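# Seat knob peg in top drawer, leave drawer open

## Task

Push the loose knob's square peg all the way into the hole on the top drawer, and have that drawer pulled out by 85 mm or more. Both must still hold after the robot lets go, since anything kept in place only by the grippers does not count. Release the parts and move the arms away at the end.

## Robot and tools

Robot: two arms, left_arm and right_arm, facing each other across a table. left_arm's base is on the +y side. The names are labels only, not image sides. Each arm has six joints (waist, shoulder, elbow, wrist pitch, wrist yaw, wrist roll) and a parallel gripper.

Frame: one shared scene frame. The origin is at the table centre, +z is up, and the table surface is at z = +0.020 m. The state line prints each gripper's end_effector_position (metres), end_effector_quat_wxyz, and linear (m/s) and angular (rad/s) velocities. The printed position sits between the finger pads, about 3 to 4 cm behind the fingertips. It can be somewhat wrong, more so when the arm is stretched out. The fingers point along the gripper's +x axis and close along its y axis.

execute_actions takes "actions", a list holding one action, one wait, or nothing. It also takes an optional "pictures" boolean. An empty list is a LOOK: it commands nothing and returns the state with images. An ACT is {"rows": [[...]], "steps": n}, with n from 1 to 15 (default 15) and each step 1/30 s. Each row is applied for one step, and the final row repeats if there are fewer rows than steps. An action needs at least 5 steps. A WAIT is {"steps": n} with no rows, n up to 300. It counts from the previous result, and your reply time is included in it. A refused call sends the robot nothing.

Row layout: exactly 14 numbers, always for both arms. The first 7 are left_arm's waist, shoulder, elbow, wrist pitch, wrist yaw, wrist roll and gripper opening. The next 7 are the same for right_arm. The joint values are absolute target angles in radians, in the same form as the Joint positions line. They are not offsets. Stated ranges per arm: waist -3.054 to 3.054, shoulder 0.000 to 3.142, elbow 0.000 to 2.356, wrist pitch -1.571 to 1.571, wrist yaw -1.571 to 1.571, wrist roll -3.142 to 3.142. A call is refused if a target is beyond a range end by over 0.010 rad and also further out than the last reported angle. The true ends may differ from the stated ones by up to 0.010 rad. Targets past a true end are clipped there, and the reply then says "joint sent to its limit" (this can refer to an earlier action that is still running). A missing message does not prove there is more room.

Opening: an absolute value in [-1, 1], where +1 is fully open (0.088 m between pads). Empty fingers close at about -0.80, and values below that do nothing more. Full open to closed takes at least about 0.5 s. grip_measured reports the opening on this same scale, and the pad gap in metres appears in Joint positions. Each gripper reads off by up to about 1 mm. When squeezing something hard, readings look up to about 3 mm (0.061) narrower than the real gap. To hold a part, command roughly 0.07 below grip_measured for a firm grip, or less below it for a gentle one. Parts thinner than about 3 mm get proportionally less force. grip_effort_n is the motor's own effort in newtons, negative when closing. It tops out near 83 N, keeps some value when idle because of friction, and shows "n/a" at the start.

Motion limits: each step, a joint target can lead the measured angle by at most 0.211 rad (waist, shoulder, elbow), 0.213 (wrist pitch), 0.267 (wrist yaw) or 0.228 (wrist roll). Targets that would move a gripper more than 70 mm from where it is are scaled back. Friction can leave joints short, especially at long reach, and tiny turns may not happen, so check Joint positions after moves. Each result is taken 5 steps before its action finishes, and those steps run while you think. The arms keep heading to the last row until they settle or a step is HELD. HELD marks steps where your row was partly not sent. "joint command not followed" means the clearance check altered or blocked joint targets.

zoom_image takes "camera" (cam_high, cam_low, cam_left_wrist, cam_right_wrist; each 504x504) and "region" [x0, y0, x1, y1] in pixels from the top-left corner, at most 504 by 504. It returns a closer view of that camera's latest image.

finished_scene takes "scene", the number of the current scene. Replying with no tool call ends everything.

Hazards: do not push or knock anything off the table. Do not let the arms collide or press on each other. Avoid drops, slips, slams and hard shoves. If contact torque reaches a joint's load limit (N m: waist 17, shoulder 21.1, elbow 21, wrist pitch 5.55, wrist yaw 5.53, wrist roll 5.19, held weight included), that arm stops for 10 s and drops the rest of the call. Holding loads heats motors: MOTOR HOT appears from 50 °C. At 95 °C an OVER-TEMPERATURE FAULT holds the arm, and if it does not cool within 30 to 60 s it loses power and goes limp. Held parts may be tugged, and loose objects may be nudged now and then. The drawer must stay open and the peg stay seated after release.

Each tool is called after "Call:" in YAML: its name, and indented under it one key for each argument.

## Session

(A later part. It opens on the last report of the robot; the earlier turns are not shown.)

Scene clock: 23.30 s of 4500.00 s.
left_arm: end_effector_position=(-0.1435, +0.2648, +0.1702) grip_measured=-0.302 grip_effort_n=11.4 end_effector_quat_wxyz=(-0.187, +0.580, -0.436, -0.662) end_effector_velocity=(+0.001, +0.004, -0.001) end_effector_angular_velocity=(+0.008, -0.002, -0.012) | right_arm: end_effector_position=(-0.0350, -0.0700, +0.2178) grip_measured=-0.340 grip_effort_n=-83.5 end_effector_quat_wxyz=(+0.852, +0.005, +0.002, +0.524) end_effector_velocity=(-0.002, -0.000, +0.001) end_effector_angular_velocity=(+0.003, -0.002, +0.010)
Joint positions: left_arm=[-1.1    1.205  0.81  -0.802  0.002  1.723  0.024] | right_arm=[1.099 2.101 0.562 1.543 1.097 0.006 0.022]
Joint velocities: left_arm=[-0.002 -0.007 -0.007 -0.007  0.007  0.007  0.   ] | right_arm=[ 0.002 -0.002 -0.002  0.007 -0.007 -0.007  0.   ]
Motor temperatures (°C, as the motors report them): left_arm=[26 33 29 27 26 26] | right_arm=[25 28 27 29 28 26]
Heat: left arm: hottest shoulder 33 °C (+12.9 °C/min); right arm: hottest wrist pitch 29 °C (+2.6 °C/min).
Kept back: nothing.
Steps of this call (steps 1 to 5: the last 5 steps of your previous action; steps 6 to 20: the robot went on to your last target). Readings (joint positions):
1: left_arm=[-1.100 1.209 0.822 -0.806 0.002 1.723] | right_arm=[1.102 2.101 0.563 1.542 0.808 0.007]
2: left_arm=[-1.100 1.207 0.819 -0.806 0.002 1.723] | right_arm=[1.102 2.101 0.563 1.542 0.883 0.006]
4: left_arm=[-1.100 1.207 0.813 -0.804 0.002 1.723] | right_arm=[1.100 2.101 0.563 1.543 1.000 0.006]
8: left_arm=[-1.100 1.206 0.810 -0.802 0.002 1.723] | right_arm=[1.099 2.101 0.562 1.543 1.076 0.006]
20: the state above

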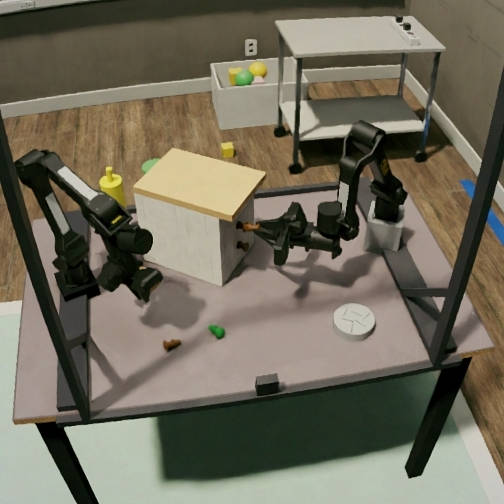

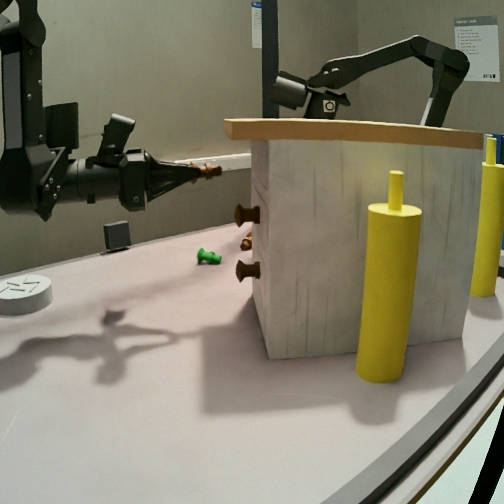

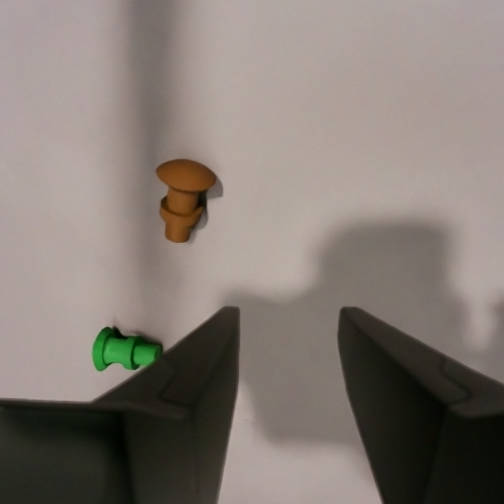

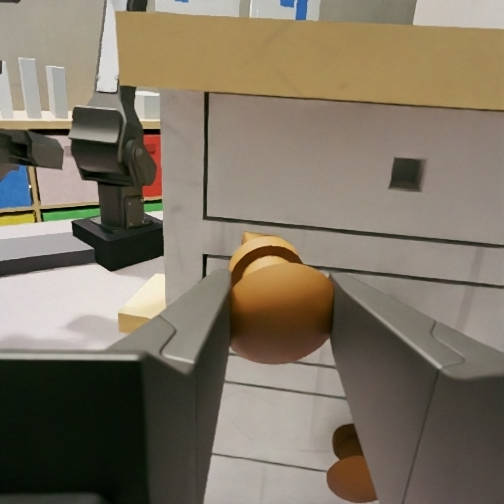

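Call:
execute_actions:
  actions:
    - {"rows":[[-1.1,1.2,0.8,-0.8,0,1.72,-0.3,0.983,2.043,0.607,1.45,1.21,0,-0.41]]}

Call:
execute_actions:
  actions: []

Call:
zoom_image:
  camera: "cam_low"
  region: [160, 110, 300, 250]

Call:
zoom_image:
  camera: "cam_high"
  region: [210, 170, 310, 270]

Scene clock: 23.93 s of 4500.00 s.
left_arm: end_effector_position=(-0.1436, +0.2647, +0.1703) grip_measured=-0.302 grip_effort_n=11.4 end_effector_quat_wxyz=(-0.186, +0.580, -0.436, -0.662) end_effector_velocity=(+0.002, +0.001, -0.001) end_effector_angular_velocity=(+0.002, -0.008, +0.007) | right_arm: end_effector_position=(+0.0164, -0.0619, +0.2297) grip_measured=-0.340 grip_effort_n=-83.5 end_effector_quat_wxyz=(+0.905, +0.002, +0.001, +0.426) end_effector_velocity=(+0.007, -0.004, -0.002) end_effector_angular_velocity=(-0.024, -0.016, -0.044)
Joint positions: left_arm=[-1.1    1.205  0.81  -0.802  0.002  1.723  0.024] | right_arm=[0.984 2.055 0.6   1.454 1.204 0.005 0.022]
Joint velocities: left_arm=[-0.002 -0.002 -0.002 -0.007 -0.007 -0.007  0.   ] | right_arm=[-0.007 -0.002 -0.002 -0.022  0.037 -0.007 -0.   ]
Motor temperatures (°C, as the motors report them): left_arm=[26 33 29 27 26 26] | right_arm=[25 28 27 29 28 26]
Heat: left arm: hottest shoulder 33 °C (+12.5 °C/min); right arm: hottest wrist pitch 29 °C (+2.5 °C/min).
Steps of this call (steps 1 to 9: the robot went on to your last target; steps 10 to 19: the first 10 steps of this action). Readings (joint positions):
10: left_arm=[-1.100 1.205 0.810 -0.802 0.002 1.723] | right_arm=[1.093 2.095 0.566 1.530 1.110 0.006]
11: left_arm=[-1.100 1.205 0.810 -0.802 0.002 1.723] | right_arm=[1.069 2.087 0.575 1.498 1.142 0.005]
13: left_arm=[-1.100 1.205 0.810 -0.802 0.002 1.723] | right_arm=[1.014 2.070 0.590 1.477 1.182 0.005]
17: left_arm=[-1.100 1.205 0.810 -0.802 0.002 1.723] | right_arm=[0.984 2.055 0.600 1.459 1.202 0.005]
19: the state above

Scene clock: 24.10 s of 4500.00 s.
left_arm: end_effector_position=(-0.1436, +0.2647, +0.1703) grip_measured=-0.302 grip_effort_n=11.4 end_effector_quat_wxyz=(-0.186, +0.580, -0.436, -0.662) end_effector_velocity=(+0.005, +0.002, -0.002) end_effector_angular_velocity=(-0.001, -0.032, -0.001) | right_arm: end_effector_position=(+0.0166, -0.0620, +0.2296) grip_measured=-0.340 grip_effort_n=-83.5 end_effector_quat_wxyz=(+0.905, +0.002, +0.001, +0.425) end_effector_velocity=(+0.002, -0.001, -0.002) end_effector_angular_velocity=(-0.024, -0.016, -0.010)
Joint positions: left_arm=[-1.1    1.205  0.81  -0.802  0.002  1.723  0.024] | right_arm=[0.984 2.055 0.601 1.453 1.207 0.005 0.022]
Joint velocities: left_arm=[-0.002 -0.002 -0.002 -0.022 -0.022  0.007 -0.   ] | right_arm=[-0.002 -0.002 -0.002 -0.022  0.007 -0.007  0.   ]
Motor temperatures (°C, as the motors report them): left_arm=[26 33 29 27 26 26] | right_arm=[25 28 27 29 28 26]
Heat: left arm: hottest shoulder 33 °C (+12.4 °C/min); right arm: hottest wrist pitch 29 °C (+2.5 °C/min).
Kept back: nothing.
Steps of this call (steps 1 to 5: the last 5 steps of your previous action). Readings (joint positions):
1: left_arm=[-1.100 1.205 0.810 -0.802 0.002 1.723] | right_arm=[0.984 2.055 0.600 1.454 1.205 0.005]
2: left_arm=[-1.100 1.205 0.810 -0.802 0.002 1.723] | right_arm=[0.984 2.055 0.600 1.454 1.206 0.005]
4: left_arm=[-1.100 1.205 0.810 -0.802 0.002 1.723] | right_arm=[0.984 2.055 0.601 1.453 1.206 0.005]
5: the state above

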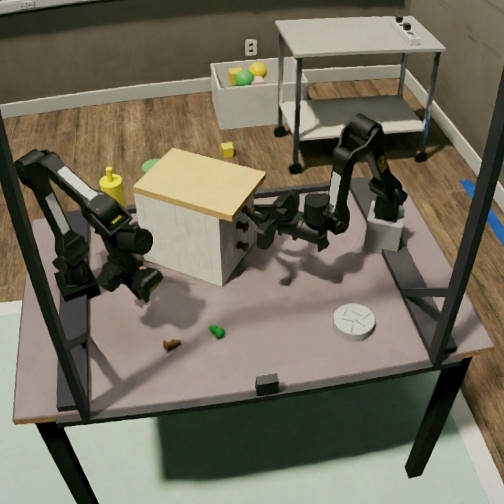

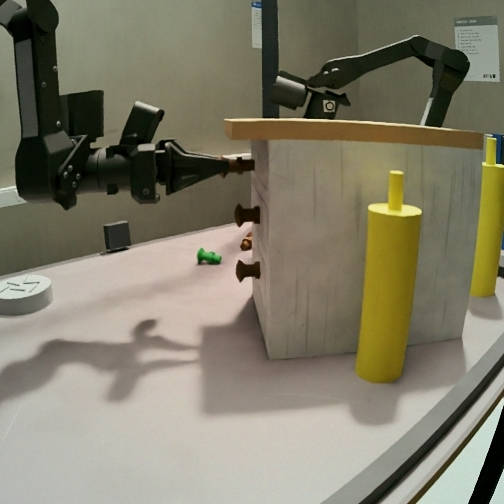

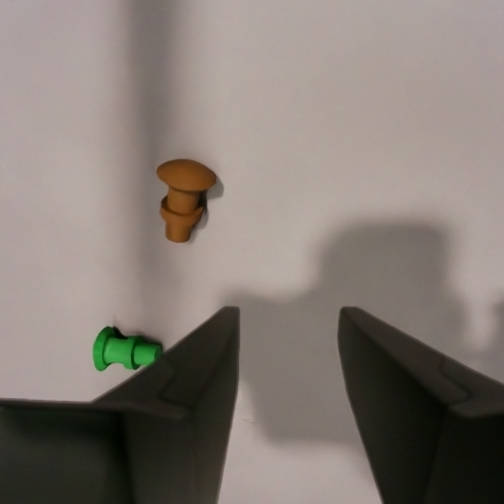

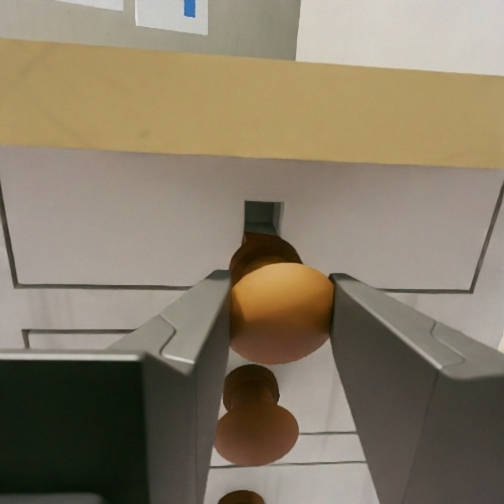

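Region (160, 110, 300, 250) of cam_low's 504x504 image, scaled by 3.600, with more detail than that image has.

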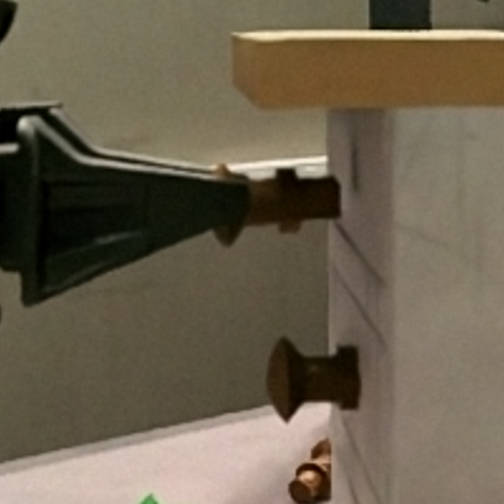

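Region (210, 170, 310, 270) of cam_high's 504x504 image, scaled by 5.040, with more detail than that image has.

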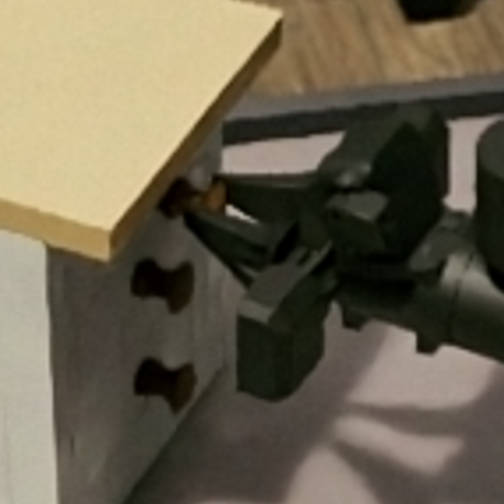

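Call:
execute_actions:
  actions:
    - {"rows":[[-1.1,1.2,0.8,-0.8,0,1.72,-0.3,0.983,2.0,0.607,1.408,1.21,-0.08,-0.41]]}

Call:
execute_actions:
  actions: []

Call:
zoom_image:
  camera: "cam_low"
  region: [160, 110, 300, 250]

Call:
zoom_image:
  camera: "cam_right_wrist"
  region: [200, 180, 340, 320]

Scene clock: 24.70 s of 4500.00 s.
left_arm: end_effector_position=(-0.1436, +0.2647, +0.1703) grip_measured=-0.302 grip_effort_n=11.4 end_effector_quat_wxyz=(-0.186, +0.580, -0.436, -0.662) end_effector_velocity=(+0.002, +0.001, -0.001) end_effector_angular_velocity=(+0.006, -0.004, +0.021) | right_arm: end_effector_position=(+0.0166, -0.0618, +0.2389) grip_measured=-0.340 grip_effort_n=-83.5 end_effector_quat_wxyz=(+0.905, -0.032, -0.015, +0.424) end_effector_velocity=(-0.001, +0.002, -0.002) end_effector_angular_velocity=(-0.043, -0.039, +0.020)
Joint positions: left_arm=[-1.1    1.205  0.81  -0.802  0.002  1.723  0.024] | right_arm=[ 0.984  2.013  0.602  1.411  1.207 -0.072  0.022]
Joint velocities: left_arm=[-0.002 -0.002 -0.002 -0.007 -0.007 -0.022 -0.   ] | right_arm=[-0.002 -0.002 -0.002 -0.022 -0.022 -0.037  0.   ]
Motor temperatures (°C, as the motors report them): left_arm=[26 33 29 27 26 26] | right_arm=[25 28 27 29 28 26]
Heat: left arm: hottest shoulder 33 °C (+12.1 °C/min); right arm: hottest wrist pitch 29 °C (+2.4 °C/min).
Steps of this call (steps 1 to 8: the robot went on to your last target; steps 9 to 18: the first 10 steps of this action). Readings (joint positions):
9: left_arm=[-1.100 1.205 0.810 -0.802 0.002 1.723] | right_arm=[0.984 2.050 0.601 1.444 1.207 -0.009]
10: left_arm=[-1.100 1.205 0.810 -0.802 0.002 1.723] | right_arm=[0.984 2.042 0.601 1.428 1.207 -0.031]
12: left_arm=[-1.100 1.205 0.810 -0.802 0.002 1.723] | right_arm=[0.984 2.026 0.601 1.422 1.207 -0.054]
16: left_arm=[-1.100 1.205 0.810 -0.802 0.002 1.723] | right_arm=[0.984 2.013 0.602 1.413 1.207 -0.069]
18: the state above

Scene clock: 24.87 s of 4500.00 s.
left_arm: end_effector_position=(-0.1436, +0.2647, +0.1703) grip_measured=-0.302 grip_effort_n=11.4 end_effector_quat_wxyz=(-0.186, +0.580, -0.436, -0.662) end_effector_velocity=(+0.004, +0.003, -0.002) end_effector_angular_velocity=(+0.009, -0.022, -0.007) | right_arm: end_effector_position=(+0.0166, -0.0618, +0.2390) grip_measured=-0.340 grip_effort_n=-83.5 end_effector_quat_wxyz=(+0.905, -0.033, -0.016, +0.424) end_effector_velocity=(+0.004, -0.002, -0.002) end_effector_angular_velocity=(-0.025, -0.023, -0.015)
Joint positions: left_arm=[-1.1    1.205  0.81  -0.802  0.002  1.723  0.024] | right_arm=[ 0.984  2.012  0.602  1.41   1.207 -0.073  0.022]
Joint velocities: left_arm=[-0.002 -0.002 -0.002 -0.022 -0.007  0.007  0.   ] | right_arm=[-0.007 -0.002 -0.007 -0.007  0.007 -0.022 -0.   ]
Motor temperatures (°C, as the motors report them): left_arm=[26 33 29 27 26 26] | right_arm=[25 28 27 29 28 26]
Heat: left arm: hottest shoulder 33 °C (+12.1 °C/min); right arm: hottest wrist pitch 29 °C (+2.4 °C/min).
Kept back: nothing.
Steps of this call (steps 1 to 5: the last 5 steps of your previous action). Readings (joint positions):
1: left_arm=[-1.100 1.205 0.810 -0.802 0.002 1.723] | right_arm=[0.984 2.013 0.602 1.411 1.207 -0.072]
2: left_arm=[-1.100 1.205 0.810 -0.802 0.002 1.723] | right_arm=[0.984 2.012 0.602 1.411 1.207 -0.072]
4: left_arm=[-1.100 1.205 0.810 -0.802 0.002 1.723] | right_arm=[0.984 2.012 0.602 1.410 1.207 -0.073]
5: the state above

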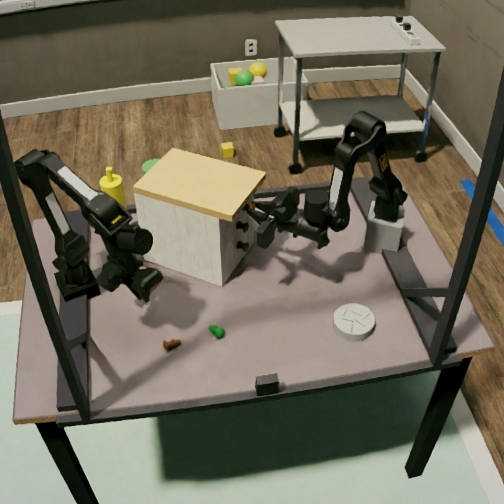

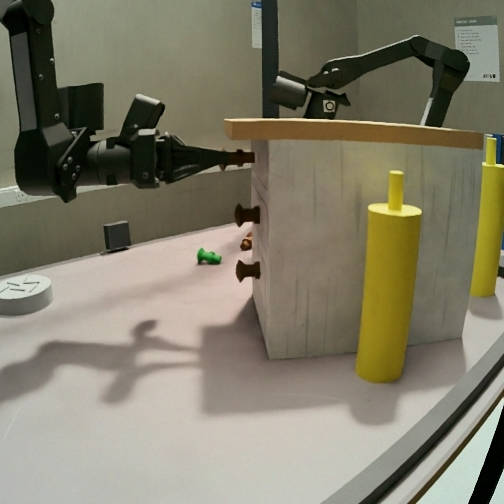

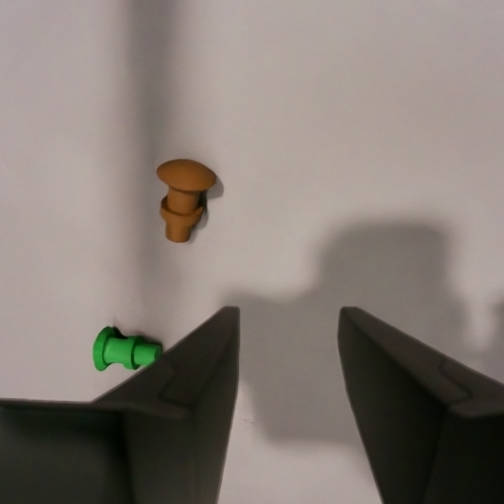

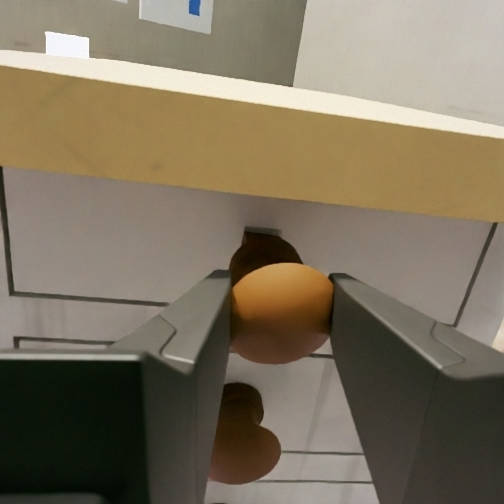

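Region (160, 110, 300, 250) of cam_low's 504x504 image, scaled by 3.600, with more detail than that image has.

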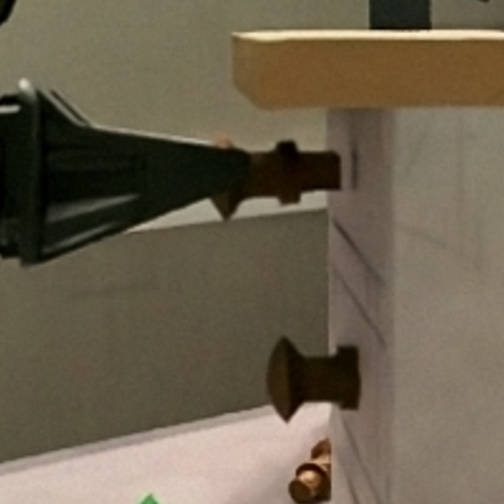

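Region (200, 180, 340, 320) of cam_right_wrist's 504x504 image, scaled by 3.600, with more detail than that image has.

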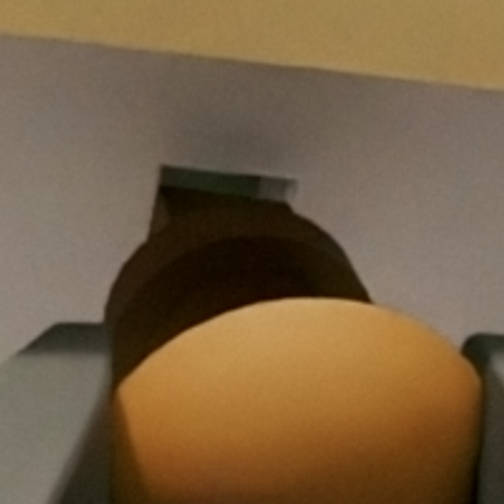

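Call:
execute_actions:
  actions:
    - {"rows":[[-1.1,1.2,0.8,-0.8,0,1.72,-0.3,0.952,2.0,0.627,1.39,1.183,-0.1,-0.41]]}

Call:
execute_actions:
  actions: []

Call:
zoom_image:
  camera: "cam_low"
  region: [160, 110, 300, 250]

Scene clock: 25.33 s of 4500.00 s.
left_arm: end_effector_position=(-0.1436, +0.2647, +0.1703) grip_measured=-0.302 grip_effort_n=11.4 end_effector_quat_wxyz=(-0.186, +0.580, -0.436, -0.662) end_effector_velocity=(+0.001, -0.000, -0.002) end_effector_angular_velocity=(-0.001, -0.005, +0.007) | right_arm: end_effector_position=(+0.0227, -0.0553, +0.2403) grip_measured=-0.340 grip_effort_n=-83.5 end_effector_quat_wxyz=(+0.906, -0.043, -0.020, +0.421) end_effector_velocity=(+0.005, +0.005, -0.002) end_effector_angular_velocity=(-0.038, -0.029, +0.000)
Joint positions: left_arm=[-1.1    1.205  0.81  -0.802  0.002  1.723  0.024] | right_arm=[ 0.957  2.012  0.618  1.392  1.187 -0.093  0.022]
Joint velocities: left_arm=[-0.002  0.002 -0.007  0.007 -0.007 -0.007 -0.   ] | right_arm=[-0.022 -0.002  0.007 -0.037 -0.022 -0.022 -0.   ]
Motor temperatures (°C, as the motors report them): left_arm=[26 33 29 27 26 26] | right_arm=[25 29 27 29 28 26]
Heat: left arm: hottest shoulder 33 °C (+11.8 °C/min); right arm: hottest shoulder 29 °C (+2.4 °C/min).
Steps of this call (steps 1 to 4: the robot went on to your last target; steps 5 to 14: the first 10 steps of this action). Readings (joint positions):
5: left_arm=[-1.100 1.205 0.810 -0.802 0.002 1.723] | right_arm=[0.982 2.012 0.604 1.407 1.205 -0.077]
6: left_arm=[-1.100 1.205 0.810 -0.802 0.002 1.723] | right_arm=[0.976 2.012 0.608 1.401 1.200 -0.083]
8: left_arm=[-1.100 1.205 0.810 -0.802 0.002 1.723] | right_arm=[0.963 2.012 0.615 1.397 1.192 -0.088]
12: left_arm=[-1.100 1.205 0.810 -0.802 0.002 1.723] | right_arm=[0.959 2.012 0.616 1.393 1.189 -0.092]
14: the state above

Scene clock: 25.50 s of 4500.00 s.
left_arm: end_effector_position=(-0.1436, +0.2647, +0.1703) grip_measured=-0.302 grip_effort_n=11.4 end_effector_quat_wxyz=(-0.186, +0.580, -0.436, -0.662) end_effector_velocity=(+0.003, -0.000, -0.001) end_effector_angular_velocity=(-0.003, -0.014, +0.026) | right_arm: end_effector_position=(+0.0227, -0.0553, +0.2402) grip_measured=-0.340 grip_effort_n=-83.5 end_effector_quat_wxyz=(+0.906, -0.044, -0.020, +0.421) end_effector_velocity=(+0.001, -0.001, -0.002) end_effector_angular_velocity=(-0.016, -0.011, +0.005)
Joint positions: left_arm=[-1.1    1.205  0.81  -0.802  0.002  1.723  0.024] | right_arm=[ 0.957  2.012  0.618  1.391  1.186 -0.093  0.022]
Joint velocities: left_arm=[-0.002 -0.002 -0.002 -0.007 -0.022 -0.022 -0.   ] | right_arm=[-0.002 -0.002 -0.007 -0.007 -0.007 -0.007  0.   ]
Motor temperatures (°C, as the motors report them): left_arm=[26 33 29 28 26 26] | right_arm=[25 29 27 29 28 26]
Heat: left arm: hottest shoulder 33 °C (+11.8 °C/min); right arm: hottest shoulder 29 °C (+2.4 °C/min).
Kept back: nothing.
Steps of this call (steps 1 to 5: the last 5 steps of your previous action). Readings (joint positions):
1: left_arm=[-1.100 1.205 0.810 -0.802 0.002 1.723] | right_arm=[0.957 2.012 0.618 1.391 1.186 -0.093]
2: left_arm=[-1.100 1.205 0.810 -0.802 0.002 1.723] | right_arm=[0.957 2.012 0.618 1.391 1.186 -0.093]
4: left_arm=[-1.100 1.205 0.810 -0.802 0.002 1.723] | right_arm=[0.957 2.012 0.618 1.391 1.186 -0.093]
5: the state above

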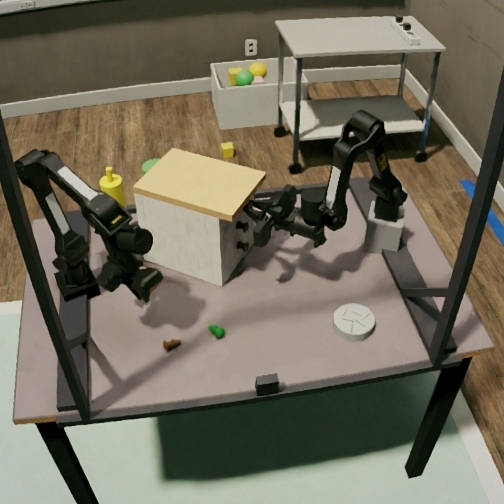

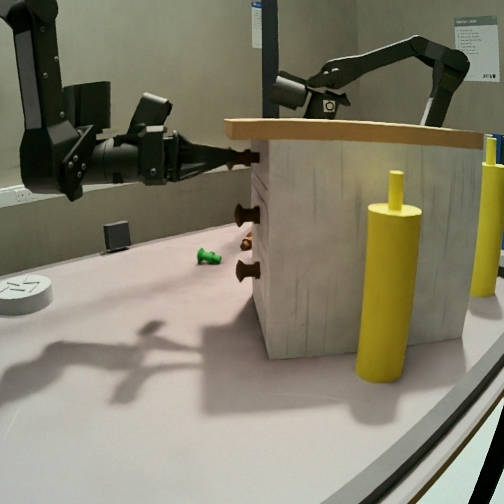

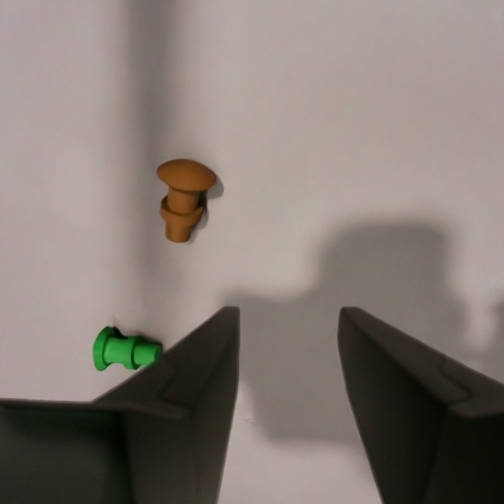

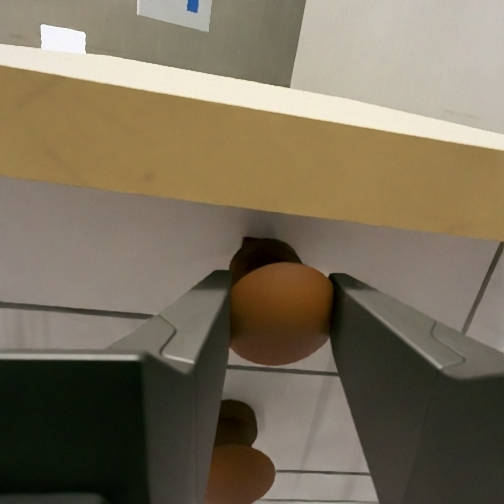

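Region (160, 110, 300, 250) of cam_low's 504x504 image, scaled by 3.600, with more detail than that image has.

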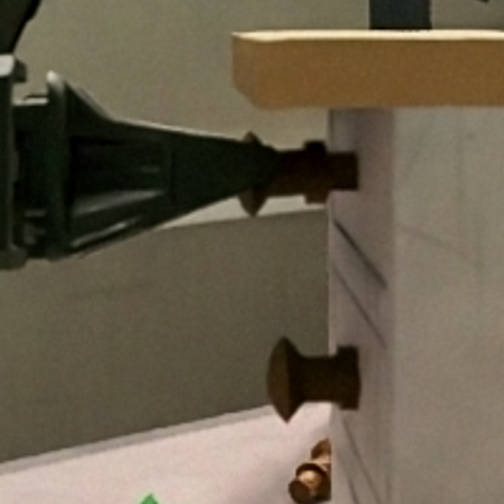

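Entering. Push on, head shifting slightly left.

Call:
execute_actions:
  actions:
    - {"rows":[[-1.1,1.2,0.8,-0.8,0,1.72,-0.3,0.915,2.03,0.662,1.368,1.145,-0.1,-0.41]]}

Call:
execute_actions:
  actions: []

Call:
zoom_image:
  camera: "cam_low"
  region: [160, 110, 300, 250]

Scene clock: 25.97 s of 4500.00 s.
left_arm: end_effector_position=(-0.1436, +0.2647, +0.1703) grip_measured=-0.302 grip_effort_n=11.4 end_effector_quat_wxyz=(-0.186, +0.580, -0.436, -0.662) end_effector_velocity=(+0.002, +0.001, -0.001) end_effector_angular_velocity=(+0.002, -0.008, +0.007) | right_arm: end_effector_position=(+0.0281, -0.0464, +0.2410) grip_measured=-0.340 grip_effort_n=-83.5 end_effector_quat_wxyz=(+0.906, -0.046, -0.020, +0.420) end_effector_velocity=(-0.002, +0.005, -0.000) end_effector_angular_velocity=(-0.007, -0.006, +0.029)
Joint positions: left_arm=[-1.1    1.205  0.81  -0.802  0.002  1.723  0.024] | right_arm=[ 0.928  2.019  0.643  1.37   1.16  -0.094  0.022]
Joint velocities: left_arm=[-0.002 -0.002 -0.002 -0.007 -0.007 -0.007 -0.   ] | right_arm=[-0.007  0.002  0.007 -0.007 -0.037 -0.007 -0.   ]
Motor temperatures (°C, as the motors report them): left_arm=[26 33 29 28 26 26] | right_arm=[25 29 27 29 28 26]
Heat: left arm: hottest shoulder 33 °C (+11.6 °C/min); right arm: hottest shoulder 29 °C (+2.3 °C/min).
Steps of this call (steps 1 to 4: the robot went on to your last target; steps 5 to 14: the first 10 steps of this action). Readings (joint positions):
5: left_arm=[-1.100 1.205 0.810 -0.802 0.002 1.723] | right_arm=[0.954 2.012 0.622 1.388 1.182 -0.093]
6: left_arm=[-1.100 1.205 0.810 -0.802 0.002 1.723] | right_arm=[0.945 2.013 0.629 1.380 1.175 -0.094]
8: left_arm=[-1.100 1.205 0.810 -0.802 0.002 1.723] | right_arm=[0.931 2.016 0.640 1.373 1.163 -0.094]
12: left_arm=[-1.100 1.205 0.810 -0.802 0.002 1.723] | right_arm=[0.929 2.018 0.643 1.370 1.161 -0.094]
14: the state above

Scene clock: 26.13 s of 4500.00 s.
left_arm: end_effector_position=(-0.1436, +0.2647, +0.1703) grip_measured=-0.302 grip_effort_n=11.4 end_effector_quat_wxyz=(-0.186, +0.580, -0.436, -0.662) end_effector_velocity=(+0.002, +0.001, -0.001) end_effector_angular_velocity=(+0.002, -0.008, +0.007) | right_arm: end_effector_position=(+0.0282, -0.0463, +0.2410) grip_measured=-0.340 grip_effort_n=-83.5 end_effector_quat_wxyz=(+0.906, -0.046, -0.020, +0.420) end_effector_velocity=(+0.002, -0.001, -0.002) end_effector_angular_velocity=(-0.025, -0.022, -0.010)
Joint positions: left_arm=[-1.1    1.205  0.81  -0.802  0.002  1.723  0.024] | right_arm=[ 0.928  2.019  0.644  1.369  1.16  -0.094  0.022]
Joint velocities: left_arm=[-0.002 -0.002 -0.002 -0.007 -0.007 -0.007 -0.   ] | right_arm=[-0.002  0.002 -0.002 -0.007  0.007 -0.022 -0.   ]
Motor temperatures (°C, as the motors report them): left_arm=[26 33 29 28 26 26] | right_arm=[25 29 27 29 28 26]
Heat: left arm: hottest shoulder 33 °C (+11.5 °C/min); right arm: hottest shoulder 29 °C (+2.3 °C/min).
Kept back: nothing.
Steps of this call (steps 1 to 5: the last 5 steps of your previous action). Readings (joint positions):
1: left_arm=[-1.100 1.205 0.810 -0.802 0.002 1.723] | right_arm=[0.928 2.019 0.643 1.370 1.160 -0.094]
2: left_arm=[-1.100 1.205 0.810 -0.802 0.002 1.723] | right_arm=[0.928 2.019 0.644 1.370 1.160 -0.094]
4: left_arm=[-1.100 1.205 0.810 -0.802 0.002 1.723] | right_arm=[0.928 2.019 0.644 1.369 1.160 -0.094]
5: the state above

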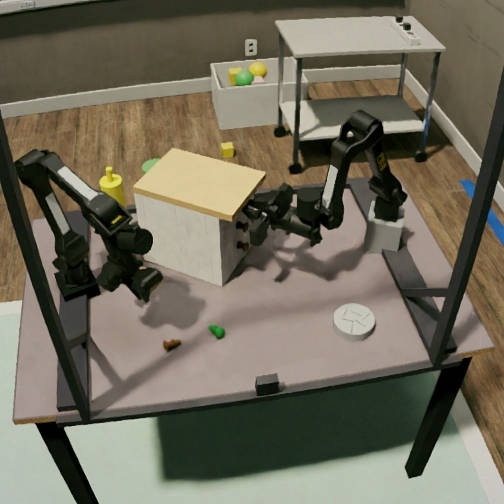

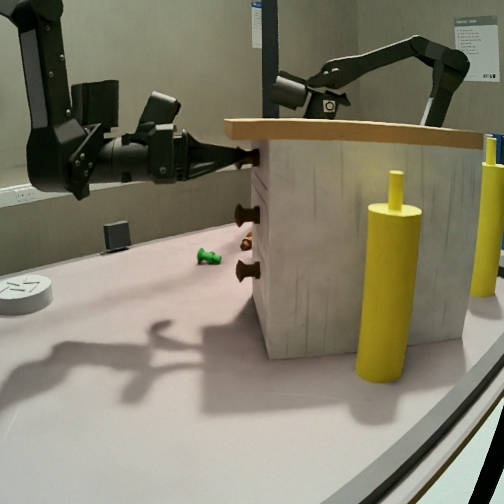

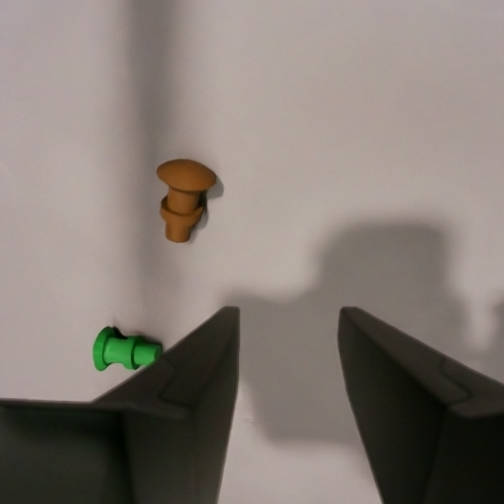

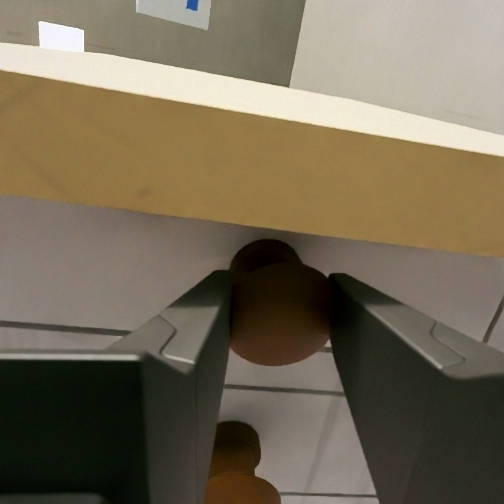

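Region (160, 110, 300, 250) of cam_low's 504x504 image, scaled by 3.600, with more detail than that image has.

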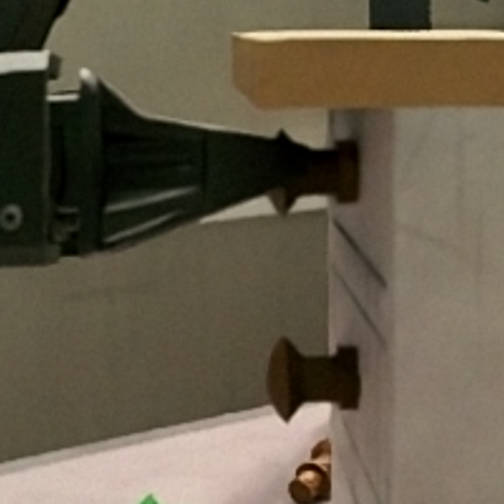

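Call:
execute_actions:
  actions:
    - {"rows":[[-1.1,1.2,0.8,-0.8,0,1.72,-0.3,0.9,2.03,0.67,1.368,1.15,-0.1,-0.41]],"steps":10}

Call:
execute_actions:
  actions:
    - {"rows":[[-1.1,1.2,0.8,-0.8,0,1.72,-0.3,0.95,2.0,0.625,1.385,1.182,-0.1,-0.41],[-1.1,1.2,0.8,-0.8,0,1.72,-0.3,0.95,2.0,0.625,1.385,1.182,-0.1,-0.41],[-1.1,1.2,0.8,-0.8,0,1.72,-0.3,0.95,2.0,0.625,1.385,1.182,-0.1,-0.41],[-1.1,1.2,0.8,-0.8,0,1.72,-0.3,0.99,1.99,0.6,1.4,1.222,-0.1,-0.41],[-1.1,1.2,0.8,-0.8,0,1.72,-0.3,0.99,1.99,0.6,1.4,1.222,-0.1,-0.41],[-1.1,1.2,0.8,-0.8,0,1.72,-0.3,0.99,1.99,0.6,1.4,1.222,-0.1,-0.41],[-1.1,1.2,0.8,-0.8,0,1.72,-0.3,1.026,1.982,0.576,1.413,1.258,-0.1,-0.41]]}
  pictures: true

Scene clock: 26.63 s of 4500.00 s.
left_arm: end_effector_position=(-0.1436, +0.2647, +0.1703) grip_measured=-0.302 grip_effort_n=11.4 end_effector_quat_wxyz=(-0.186, +0.580, -0.436, -0.662) end_effector_velocity=(+0.003, +0.000, -0.002) end_effector_angular_velocity=(+0.006, -0.012, +0.012) | right_arm: end_effector_position=(+0.0284, -0.0456, +0.2413) grip_measured=-0.340 grip_effort_n=-83.5 end_effector_quat_wxyz=(+0.906, -0.045, -0.020, +0.420) end_effector_velocity=(+0.000, +0.000, +0.001) end_effector_angular_velocity=(+0.002, -0.002, +0.005)
Joint positions: left_arm=[-1.1    1.205  0.81  -0.802  0.002  1.723  0.024] | right_arm=[ 0.926  2.02   0.646  1.368  1.159 -0.094  0.022]
Joint velocities: left_arm=[ 0.002  0.002 -0.002 -0.007 -0.007 -0.007 -0.   ] | right_arm=[-0.002 -0.002 -0.002  0.007 -0.007 -0.007 -0.   ]
Motor temperatures (°C, as the motors report them): left_arm=[26 33 29 28 26 26] | right_arm=[25 29 27 29 28 26]
Heat: left arm: hottest shoulder 33 °C (+11.3 °C/min); right arm: hottest shoulder 29 °C (+2.3 °C/min).
Steps of this call (steps 1 to 10: the robot went on to your last target; steps 11 to 15: the first 5 steps of this action). Readings (joint positions):
11: left_arm=[-1.100 1.205 0.810 -0.802 0.002 1.723] | right_arm=[0.927 2.019 0.644 1.369 1.160 -0.094]
12: left_arm=[-1.100 1.205 0.810 -0.802 0.002 1.723] | right_arm=[0.926 2.019 0.646 1.368 1.159 -0.094]
14: left_arm=[-1.100 1.205 0.810 -0.802 0.002 1.723] | right_arm=[0.926 2.020 0.646 1.368 1.159 -0.094]
15: the state above

Scene clock: 27.13 s of 4500.00 s.
left_arm: end_effector_position=(-0.1436, +0.2647, +0.1703) grip_measured=-0.302 grip_effort_n=11.4 end_effector_quat_wxyz=(-0.186, +0.580, -0.436, -0.662) end_effector_velocity=(+0.001, +0.000, -0.000) end_effector_angular_velocity=(+0.002, -0.008, +0.007) | right_arm: end_effector_position=(+0.0123, -0.0695, +0.2397) grip_measured=-0.340 grip_effort_n=-83.5 end_effector_quat_wxyz=(+0.906, -0.046, -0.020, +0.420) end_effector_velocity=(-0.048, -0.048, -0.001) end_effector_angular_velocity=(-0.015, -0.012, +0.083)
Joint positions: left_arm=[-1.1    1.205  0.81  -0.802  0.002  1.723  0.024] | right_arm=[ 1.011  1.999  0.589  1.405  1.244 -0.094  0.022]
Joint velocities: left_arm=[-0.002  0.002  0.002 -0.007 -0.007 -0.007 -0.   ] | right_arm=[ 0.208 -0.056 -0.12   0.051  0.125 -0.007 -0.   ]
Motor temperatures (°C, as the motors report them): left_arm=[26 33 29 28 26 26] | right_arm=[25 29 27 29 28 26]
Heat: left arm: hottest shoulder 33 °C (+11.1 °C/min); right arm: hottest shoulder 29 °C (+2.2 °C/min).
Steps of this call (steps 1 to 5: the last 5 steps of your previous action; steps 6 to 15: the first 10 steps of this action). Readings (joint positions):
6: left_arm=[-1.100 1.205 0.810 -0.802 0.002 1.723] | right_arm=[0.929 2.020 0.644 1.368 1.162 -0.094]
7: left_arm=[-1.100 1.205 0.810 -0.802 0.002 1.723] | right_arm=[0.931 2.020 0.642 1.371 1.165 -0.094]
9: left_arm=[-1.100 1.205 0.810 -0.802 0.002 1.723] | right_arm=[0.939 2.018 0.635 1.378 1.176 -0.094]
13: left_arm=[-1.100 1.205 0.810 -0.802 0.002 1.723] | right_arm=[0.988 2.005 0.602 1.398 1.226 -0.094]
15: the state above

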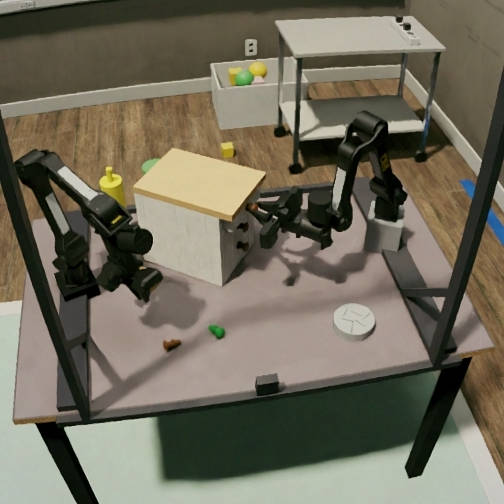

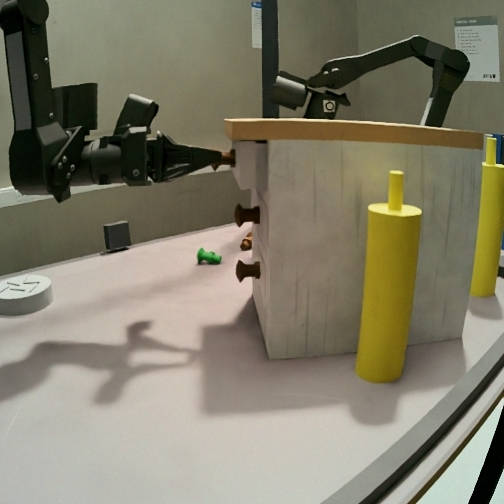

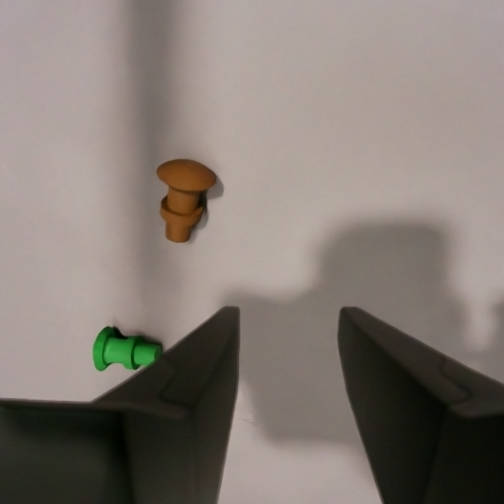

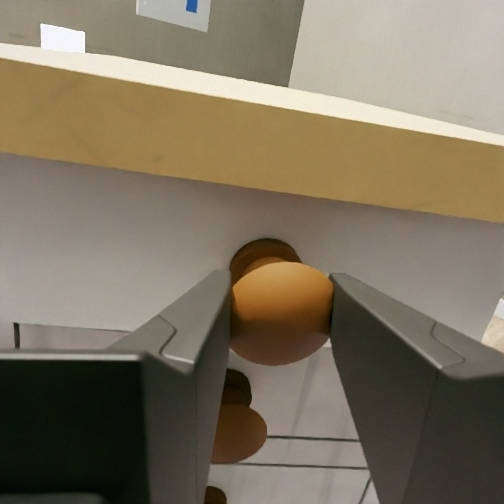

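Call:
execute_actions:
  actions:
    - {"rows":[[-1.1,1.2,0.8,-0.8,0,1.72,-0.3,1.06,1.97,0.557,1.422,1.292,-0.1,-0.41],[-1.1,1.2,0.8,-0.8,0,1.72,-0.3,1.06,1.97,0.557,1.422,1.292,-0.1,-0.41],[-1.1,1.2,0.8,-0.8,0,1.72,-0.3,1.095,1.96,0.54,1.43,1.327,-0.1,-0.41],[-1.1,1.2,0.8,-0.8,0,1.72,-0.3,1.095,1.96,0.54,1.43,1.327,-0.1,-0.41],[-1.1,1.2,0.8,-0.8,0,1.72,-0.3,1.131,1.953,0.523,1.438,1.363,-0.1,-0.41],[-1.1,1.2,0.8,-0.8,0,1.72,-0.3,1.131,1.953,0.523,1.438,1.363,-0.1,-0.41],[-1.1,1.2,0.8,-0.8,0,1.72,-0.3,1.17,1.946,0.508,1.446,1.402,-0.1,-0.41],[-1.1,1.2,0.8,-0.8,0,1.72,-0.3,1.17,1.946,0.508,1.446,1.402,-0.1,-0.41],[-1.1,1.2,0.8,-0.8,0,1.72,-0.3,1.21,1.94,0.495,1.453,1.442,-0.1,-0.41],[-1.1,1.2,0.8,-0.8,0,1.72,-0.3,1.21,1.94,0.495,1.453,1.442,-0.1,-0.41],[-1.1,1.2,0.8,-0.8,0,1.72,-0.3,1.251,1.935,0.485,1.458,1.483,-0.1,-0.41]]}

Call:
execute_actions:
  actions:
    - {"steps":10}

Call:
execute_actions:
  actions:
    - {"rows":[[-1.1,1.2,0.8,-0.8,0,1.72,-0.3,1.251,1.935,0.485,1.458,1.483,-0.1,0.6]],"steps":10}

Call:
execute_actions:
  actions:
    - {"rows":[[-1.1,1.2,0.8,-0.8,0,1.72,-0.3,1.34,1.935,0.47,1.458,1.565,-0.1,0.6],[-1.1,1.2,0.8,-0.8,0,1.72,-0.3,1.34,1.935,0.47,1.458,1.565,-0.1,0.6],[-1.1,1.2,0.8,-0.8,0,1.72,-0.3,1.34,1.935,0.47,1.458,1.565,-0.1,0.6],[-1.1,1.2,0.8,-0.8,0,1.72,-0.3,1.34,1.935,0.47,1.458,1.565,-0.1,0.6],[-1.1,1.2,0.8,-0.8,0,1.72,-0.3,1.6,1.935,0.4,1.458,1.565,-0.1,0.6]]}

Call:
execute_actions:
  actions: []

Scene clock: 27.93 s of 4500.00 s.
left_arm: end_effector_position=(-0.1436, +0.2647, +0.1703) grip_measured=-0.302 grip_effort_n=11.4 end_effector_quat_wxyz=(-0.186, +0.580, -0.436, -0.662) end_effector_velocity=(+0.002, +0.001, -0.001) end_effector_angular_velocity=(-0.001, -0.012, -0.007) | right_arm: end_effector_position=(-0.0133, -0.1102, +0.2394) grip_measured=-0.340 grip_effort_n=-83.5 end_effector_quat_wxyz=(+0.907, -0.048, -0.021, +0.419) end_effector_velocity=(-0.099, -0.129, -0.001) end_effector_angular_velocity=(+0.002, -0.003, +0.103)
Joint positions: left_arm=[-1.1    1.205  0.81  -0.802  0.002  1.723  0.024] | right_arm=[ 1.166  1.964  0.513  1.44   1.401 -0.094  0.022]
Joint velocities: left_arm=[-0.002 -0.002 -0.002 -0.007 -0.007  0.007 -0.   ] | right_arm=[ 0.564 -0.095 -0.212  0.11   0.462  0.007 -0.   ]
Motor temperatures (°C, as the motors report them): left_arm=[26 33 29 28 26 26] | right_arm=[25 29 27 29 28 26]
Heat: left arm: hottest shoulder 33 °C (+10.7 °C/min); right arm: hottest shoulder 29 °C (+2.1 °C/min).
Steps of this call (steps 1 to 5: the last 5 steps of your previous action; steps 6 to 14: the robot went on to your last target; steps 15 to 24: the first 10 steps of this action). Readings (joint positions):
15: left_arm=[-1.100 1.205 0.810 -0.802 0.002 1.723] | right_arm=[1.023 1.995 0.580 1.410 1.258 -0.094]
16: left_arm=[-1.100 1.205 0.810 -0.802 0.002 1.723] | right_arm=[1.030 1.993 0.576 1.412 1.268 -0.094]
18: left_arm=[-1.100 1.205 0.810 -0.802 0.002 1.723] | right_arm=[1.056 1.985 0.560 1.418 1.296 -0.094]
22: left_arm=[-1.100 1.205 0.810 -0.802 0.002 1.723] | right_arm=[1.128 1.970 0.528 1.433 1.363 -0.094]
24: the state above

Scene clock: 28.27 s of 4500.00 s.
left_arm: end_effector_position=(-0.1436, +0.2647, +0.1703) grip_measured=-0.302 grip_effort_n=11.4 end_effector_quat_wxyz=(-0.186, +0.580, -0.436, -0.662) end_effector_velocity=(+0.003, +0.002, -0.002) end_effector_angular_velocity=(+0.006, -0.012, +0.007) | right_arm: end_effector_position=(-0.0252, -0.1269, +0.2397) grip_measured=-0.340 grip_effort_n=-83.5 end_effector_quat_wxyz=(+0.905, -0.047, -0.022, +0.421) end_effector_velocity=(+0.002, +0.001, -0.000) end_effector_angular_velocity=(-0.019, -0.022, +0.000)
Joint positions: left_arm=[-1.1    1.205  0.81  -0.802  0.002  1.723  0.024] | right_arm=[ 1.239  1.952  0.491  1.452  1.468 -0.094  0.022]
Joint velocities: left_arm=[-0.002 -0.002 -0.007 -0.007 -0.007 -0.007 -0.   ] | right_arm=[-0.007 -0.002 -0.002 -0.007 -0.007 -0.022  0.   ]
Motor temperatures (°C, as the motors report them): left_arm=[26 33 29 28 26 26] | right_arm=[25 29 27 29 28 26]
Heat: left arm: hottest shoulder 33 °C (+10.6 °C/min); right arm: hottest shoulder 29 °C (+2.1 °C/min).
Kept back: nothing.
Steps of this call (steps 1 to 5: the last 5 steps of your previous action; steps 6 to 10: the robot went on to your last target). Readings (joint positions):
1: left_arm=[-1.100 1.205 0.810 -0.802 0.002 1.723] | right_arm=[1.186 1.960 0.506 1.443 1.420 -0.094]
2: left_arm=[-1.100 1.205 0.810 -0.802 0.002 1.723] | right_arm=[1.206 1.958 0.500 1.446 1.440 -0.094]
4: left_arm=[-1.100 1.205 0.810 -0.802 0.002 1.723] | right_arm=[1.235 1.954 0.492 1.449 1.462 -0.094]
8: left_arm=[-1.100 1.205 0.810 -0.802 0.002 1.723] | right_arm=[1.239 1.952 0.491 1.451 1.467 -0.094]
10: the state above

Scene clock: 28.43 s of 4500.00 s.
left_arm: end_effector_position=(-0.1436, +0.2647, +0.1703) grip_measured=-0.302 grip_effort_n=11.4 end_effector_quat_wxyz=(-0.186, +0.580, -0.436, -0.662) end_effector_velocity=(-0.000, -0.001, +0.001) end_effector_angular_velocity=(-0.015, +0.002, -0.007) | right_arm: end_effector_position=(-0.0264, -0.1291, +0.2412) grip_measured=+0.193 grip_effort_n=12.3 end_effector_quat_wxyz=(+0.906, -0.044, -0.020, +0.420) end_effector_velocity=(-0.013, -0.002, +0.007) end_effector_angular_velocity=(+0.020, +0.021, +0.059)
Joint positions: left_arm=[-1.1    1.205  0.81  -0.802  0.002  1.723  0.024] | right_arm=[ 1.248  1.947  0.49   1.455  1.48  -0.094  0.048]
Joint velocities: left_arm=[-0.002 -0.007 -0.002  0.007 -0.007  0.007 -0.   ] | right_arm=[ 0.037 -0.032 -0.002 -0.007 -0.022  0.007  0.175]
Motor temperatures (°C, as the motors report them): left_arm=[26 33 29 28 26 26] | right_arm=[25 29 27 29 28 26]
Heat: left arm: hottest shoulder 33 °C (+10.6 °C/min); right arm: hottest shoulder 29 °C (+2.1 °C/min).
Steps of this call (steps 1 to 5: the first 5 steps of this action). Readings (joint positions):
1: left_arm=[-1.100 1.205 0.810 -0.802 0.002 1.723] | right_arm=[1.239 1.952 0.491 1.452 1.468 -0.094]
2: left_arm=[-1.100 1.205 0.810 -0.802 0.002 1.723] | right_arm=[1.240 1.952 0.491 1.453 1.474 -0.094]
4: left_arm=[-1.100 1.205 0.810 -0.802 0.002 1.723] | right_arm=[1.246 1.949 0.490 1.455 1.480 -0.094]
5: the state above

Scene clock: 28.93 s of 4500.00 s.
left_arm: end_effector_position=(-0.1436, +0.2647, +0.1703) grip_measured=-0.302 grip_effort_n=11.4 end_effector_quat_wxyz=(-0.186, +0.580, -0.436, -0.662) end_effector_velocity=(+0.002, +0.001, +0.000) end_effector_angular_velocity=(-0.001, -0.005, +0.007) | right_arm: end_effector_position=(-0.0932, -0.1885, +0.2312) grip_measured=+0.597 grip_effort_n=12.3 end_effector_quat_wxyz=(+0.845, -0.071, -0.044, +0.528) end_effector_velocity=(-0.096, -0.081, -0.008) end_effector_angular_velocity=(-0.025, -0.053, +0.430)
Joint positions: left_arm=[-1.1    1.205  0.81  -0.802  0.002  1.723  0.024] | right_arm=[ 1.574  1.942  0.413  1.457  1.558 -0.094  0.068]
Joint velocities: left_arm=[-0.002 -0.007 -0.002 -0.007 -0.007 -0.007  0.   ] | right_arm=[ 0.452 -0.002 -0.061 -0.007  0.022  0.007  0.   ]
Motor temperatures (°C, as the motors report them): left_arm=[26 33 29 28 26 26] | right_arm=[25 29 27 29 28 26]
Heat: left arm: hottest shoulder 33 °C (+10.4 °C/min); right arm: hottest shoulder 29 °C (+2.1 °C/min).
Steps of this call (steps 1 to 5: the last 5 steps of your previous action; steps 6 to 15: the first 10 steps of this action). Readings (joint positions):
6: left_arm=[-1.100 1.205 0.810 -0.802 0.002 1.723] | right_arm=[1.255 1.947 0.489 1.455 1.494 -0.094]
7: left_arm=[-1.100 1.205 0.810 -0.802 0.002 1.723] | right_arm=[1.277 1.946 0.485 1.456 1.519 -0.094]
9: left_arm=[-1.100 1.205 0.810 -0.802 0.002 1.723] | right_arm=[1.317 1.946 0.478 1.456 1.541 -0.094]
13: left_arm=[-1.100 1.205 0.810 -0.802 0.002 1.723] | right_arm=[1.514 1.942 0.423 1.457 1.557 -0.094]
15: the state above

Scene clock: 29.10 s of 4500.00 s.
left_arm: end_effector_position=(-0.1436, +0.2647, +0.1703) grip_measured=-0.302 grip_effort_n=11.4 end_effector_quat_wxyz=(-0.186, +0.580, -0.436, -0.662) end_effector_velocity=(+0.002, +0.001, -0.001) end_effector_angular_velocity=(+0.002, -0.008, +0.007) | right_arm: end_effector_position=(-0.0960, -0.1928, +0.2303) grip_measured=+0.597 grip_effort_n=12.3 end_effector_quat_wxyz=(+0.841, -0.073, -0.046, +0.534) end_effector_velocity=(-0.005, -0.004, -0.002) end_effector_angular_velocity=(-0.008, -0.012, +0.044)
Joint positions: left_arm=[-1.1    1.205  0.81  -0.802  0.002  1.723  0.024] | right_arm=[ 1.594  1.942  0.406  1.457  1.562 -0.094  0.068]
Joint velocities: left_arm=[-0.002 -0.002 -0.002 -0.007 -0.007 -0.007 -0.   ] | right_arm=[ 0.022 -0.002 -0.017  0.007 -0.022 -0.007 -0.   ]
Motor temperatures (°C, as the motors report them): left_arm=[26 33 29 28 26 26] | right_arm=[25 29 27 29 28 26]
Heat: left arm: hottest shoulder 33 °C (+10.3 °C/min); right arm: hottest shoulder 29 °C (+2.1 °C/min).
Kept back: nothing.
Steps of this call (steps 1 to 5: the last 5 steps of your previous action). Readings (joint positions):
1: left_arm=[-1.100 1.205 0.810 -0.802 0.002 1.723] | right_arm=[1.585 1.942 0.411 1.457 1.558 -0.094]
2: left_arm=[-1.100 1.205 0.810 -0.802 0.002 1.723] | right_arm=[1.590 1.942 0.409 1.457 1.560 -0.094]
4: left_arm=[-1.100 1.205 0.810 -0.802 0.002 1.723] | right_arm=[1.593 1.942 0.406 1.457 1.562 -0.094]
5: the state above

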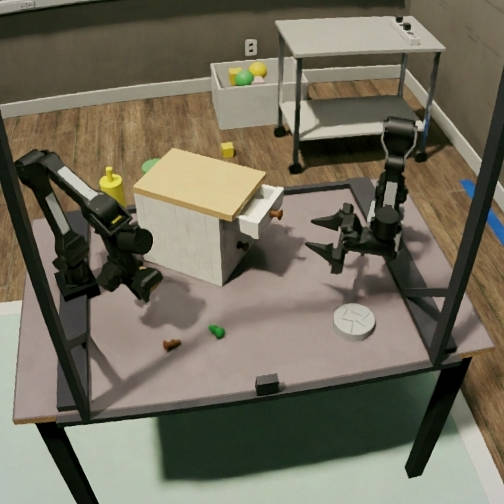

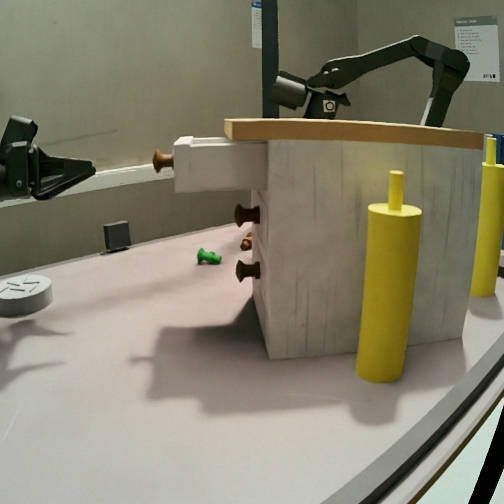

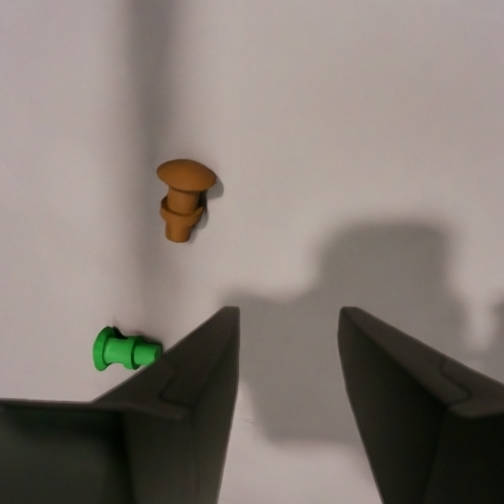

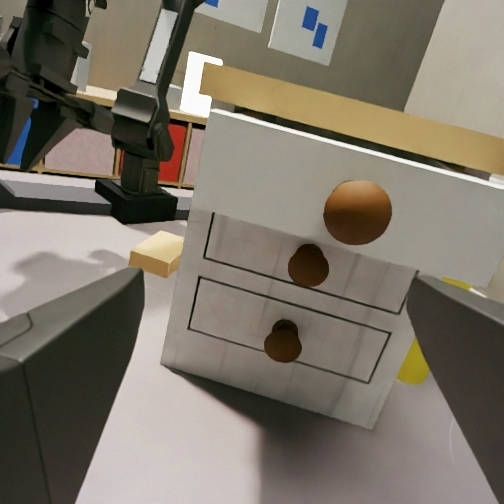

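Call:
finished_scene:
  scene: 1

The scene is finished: the task was done.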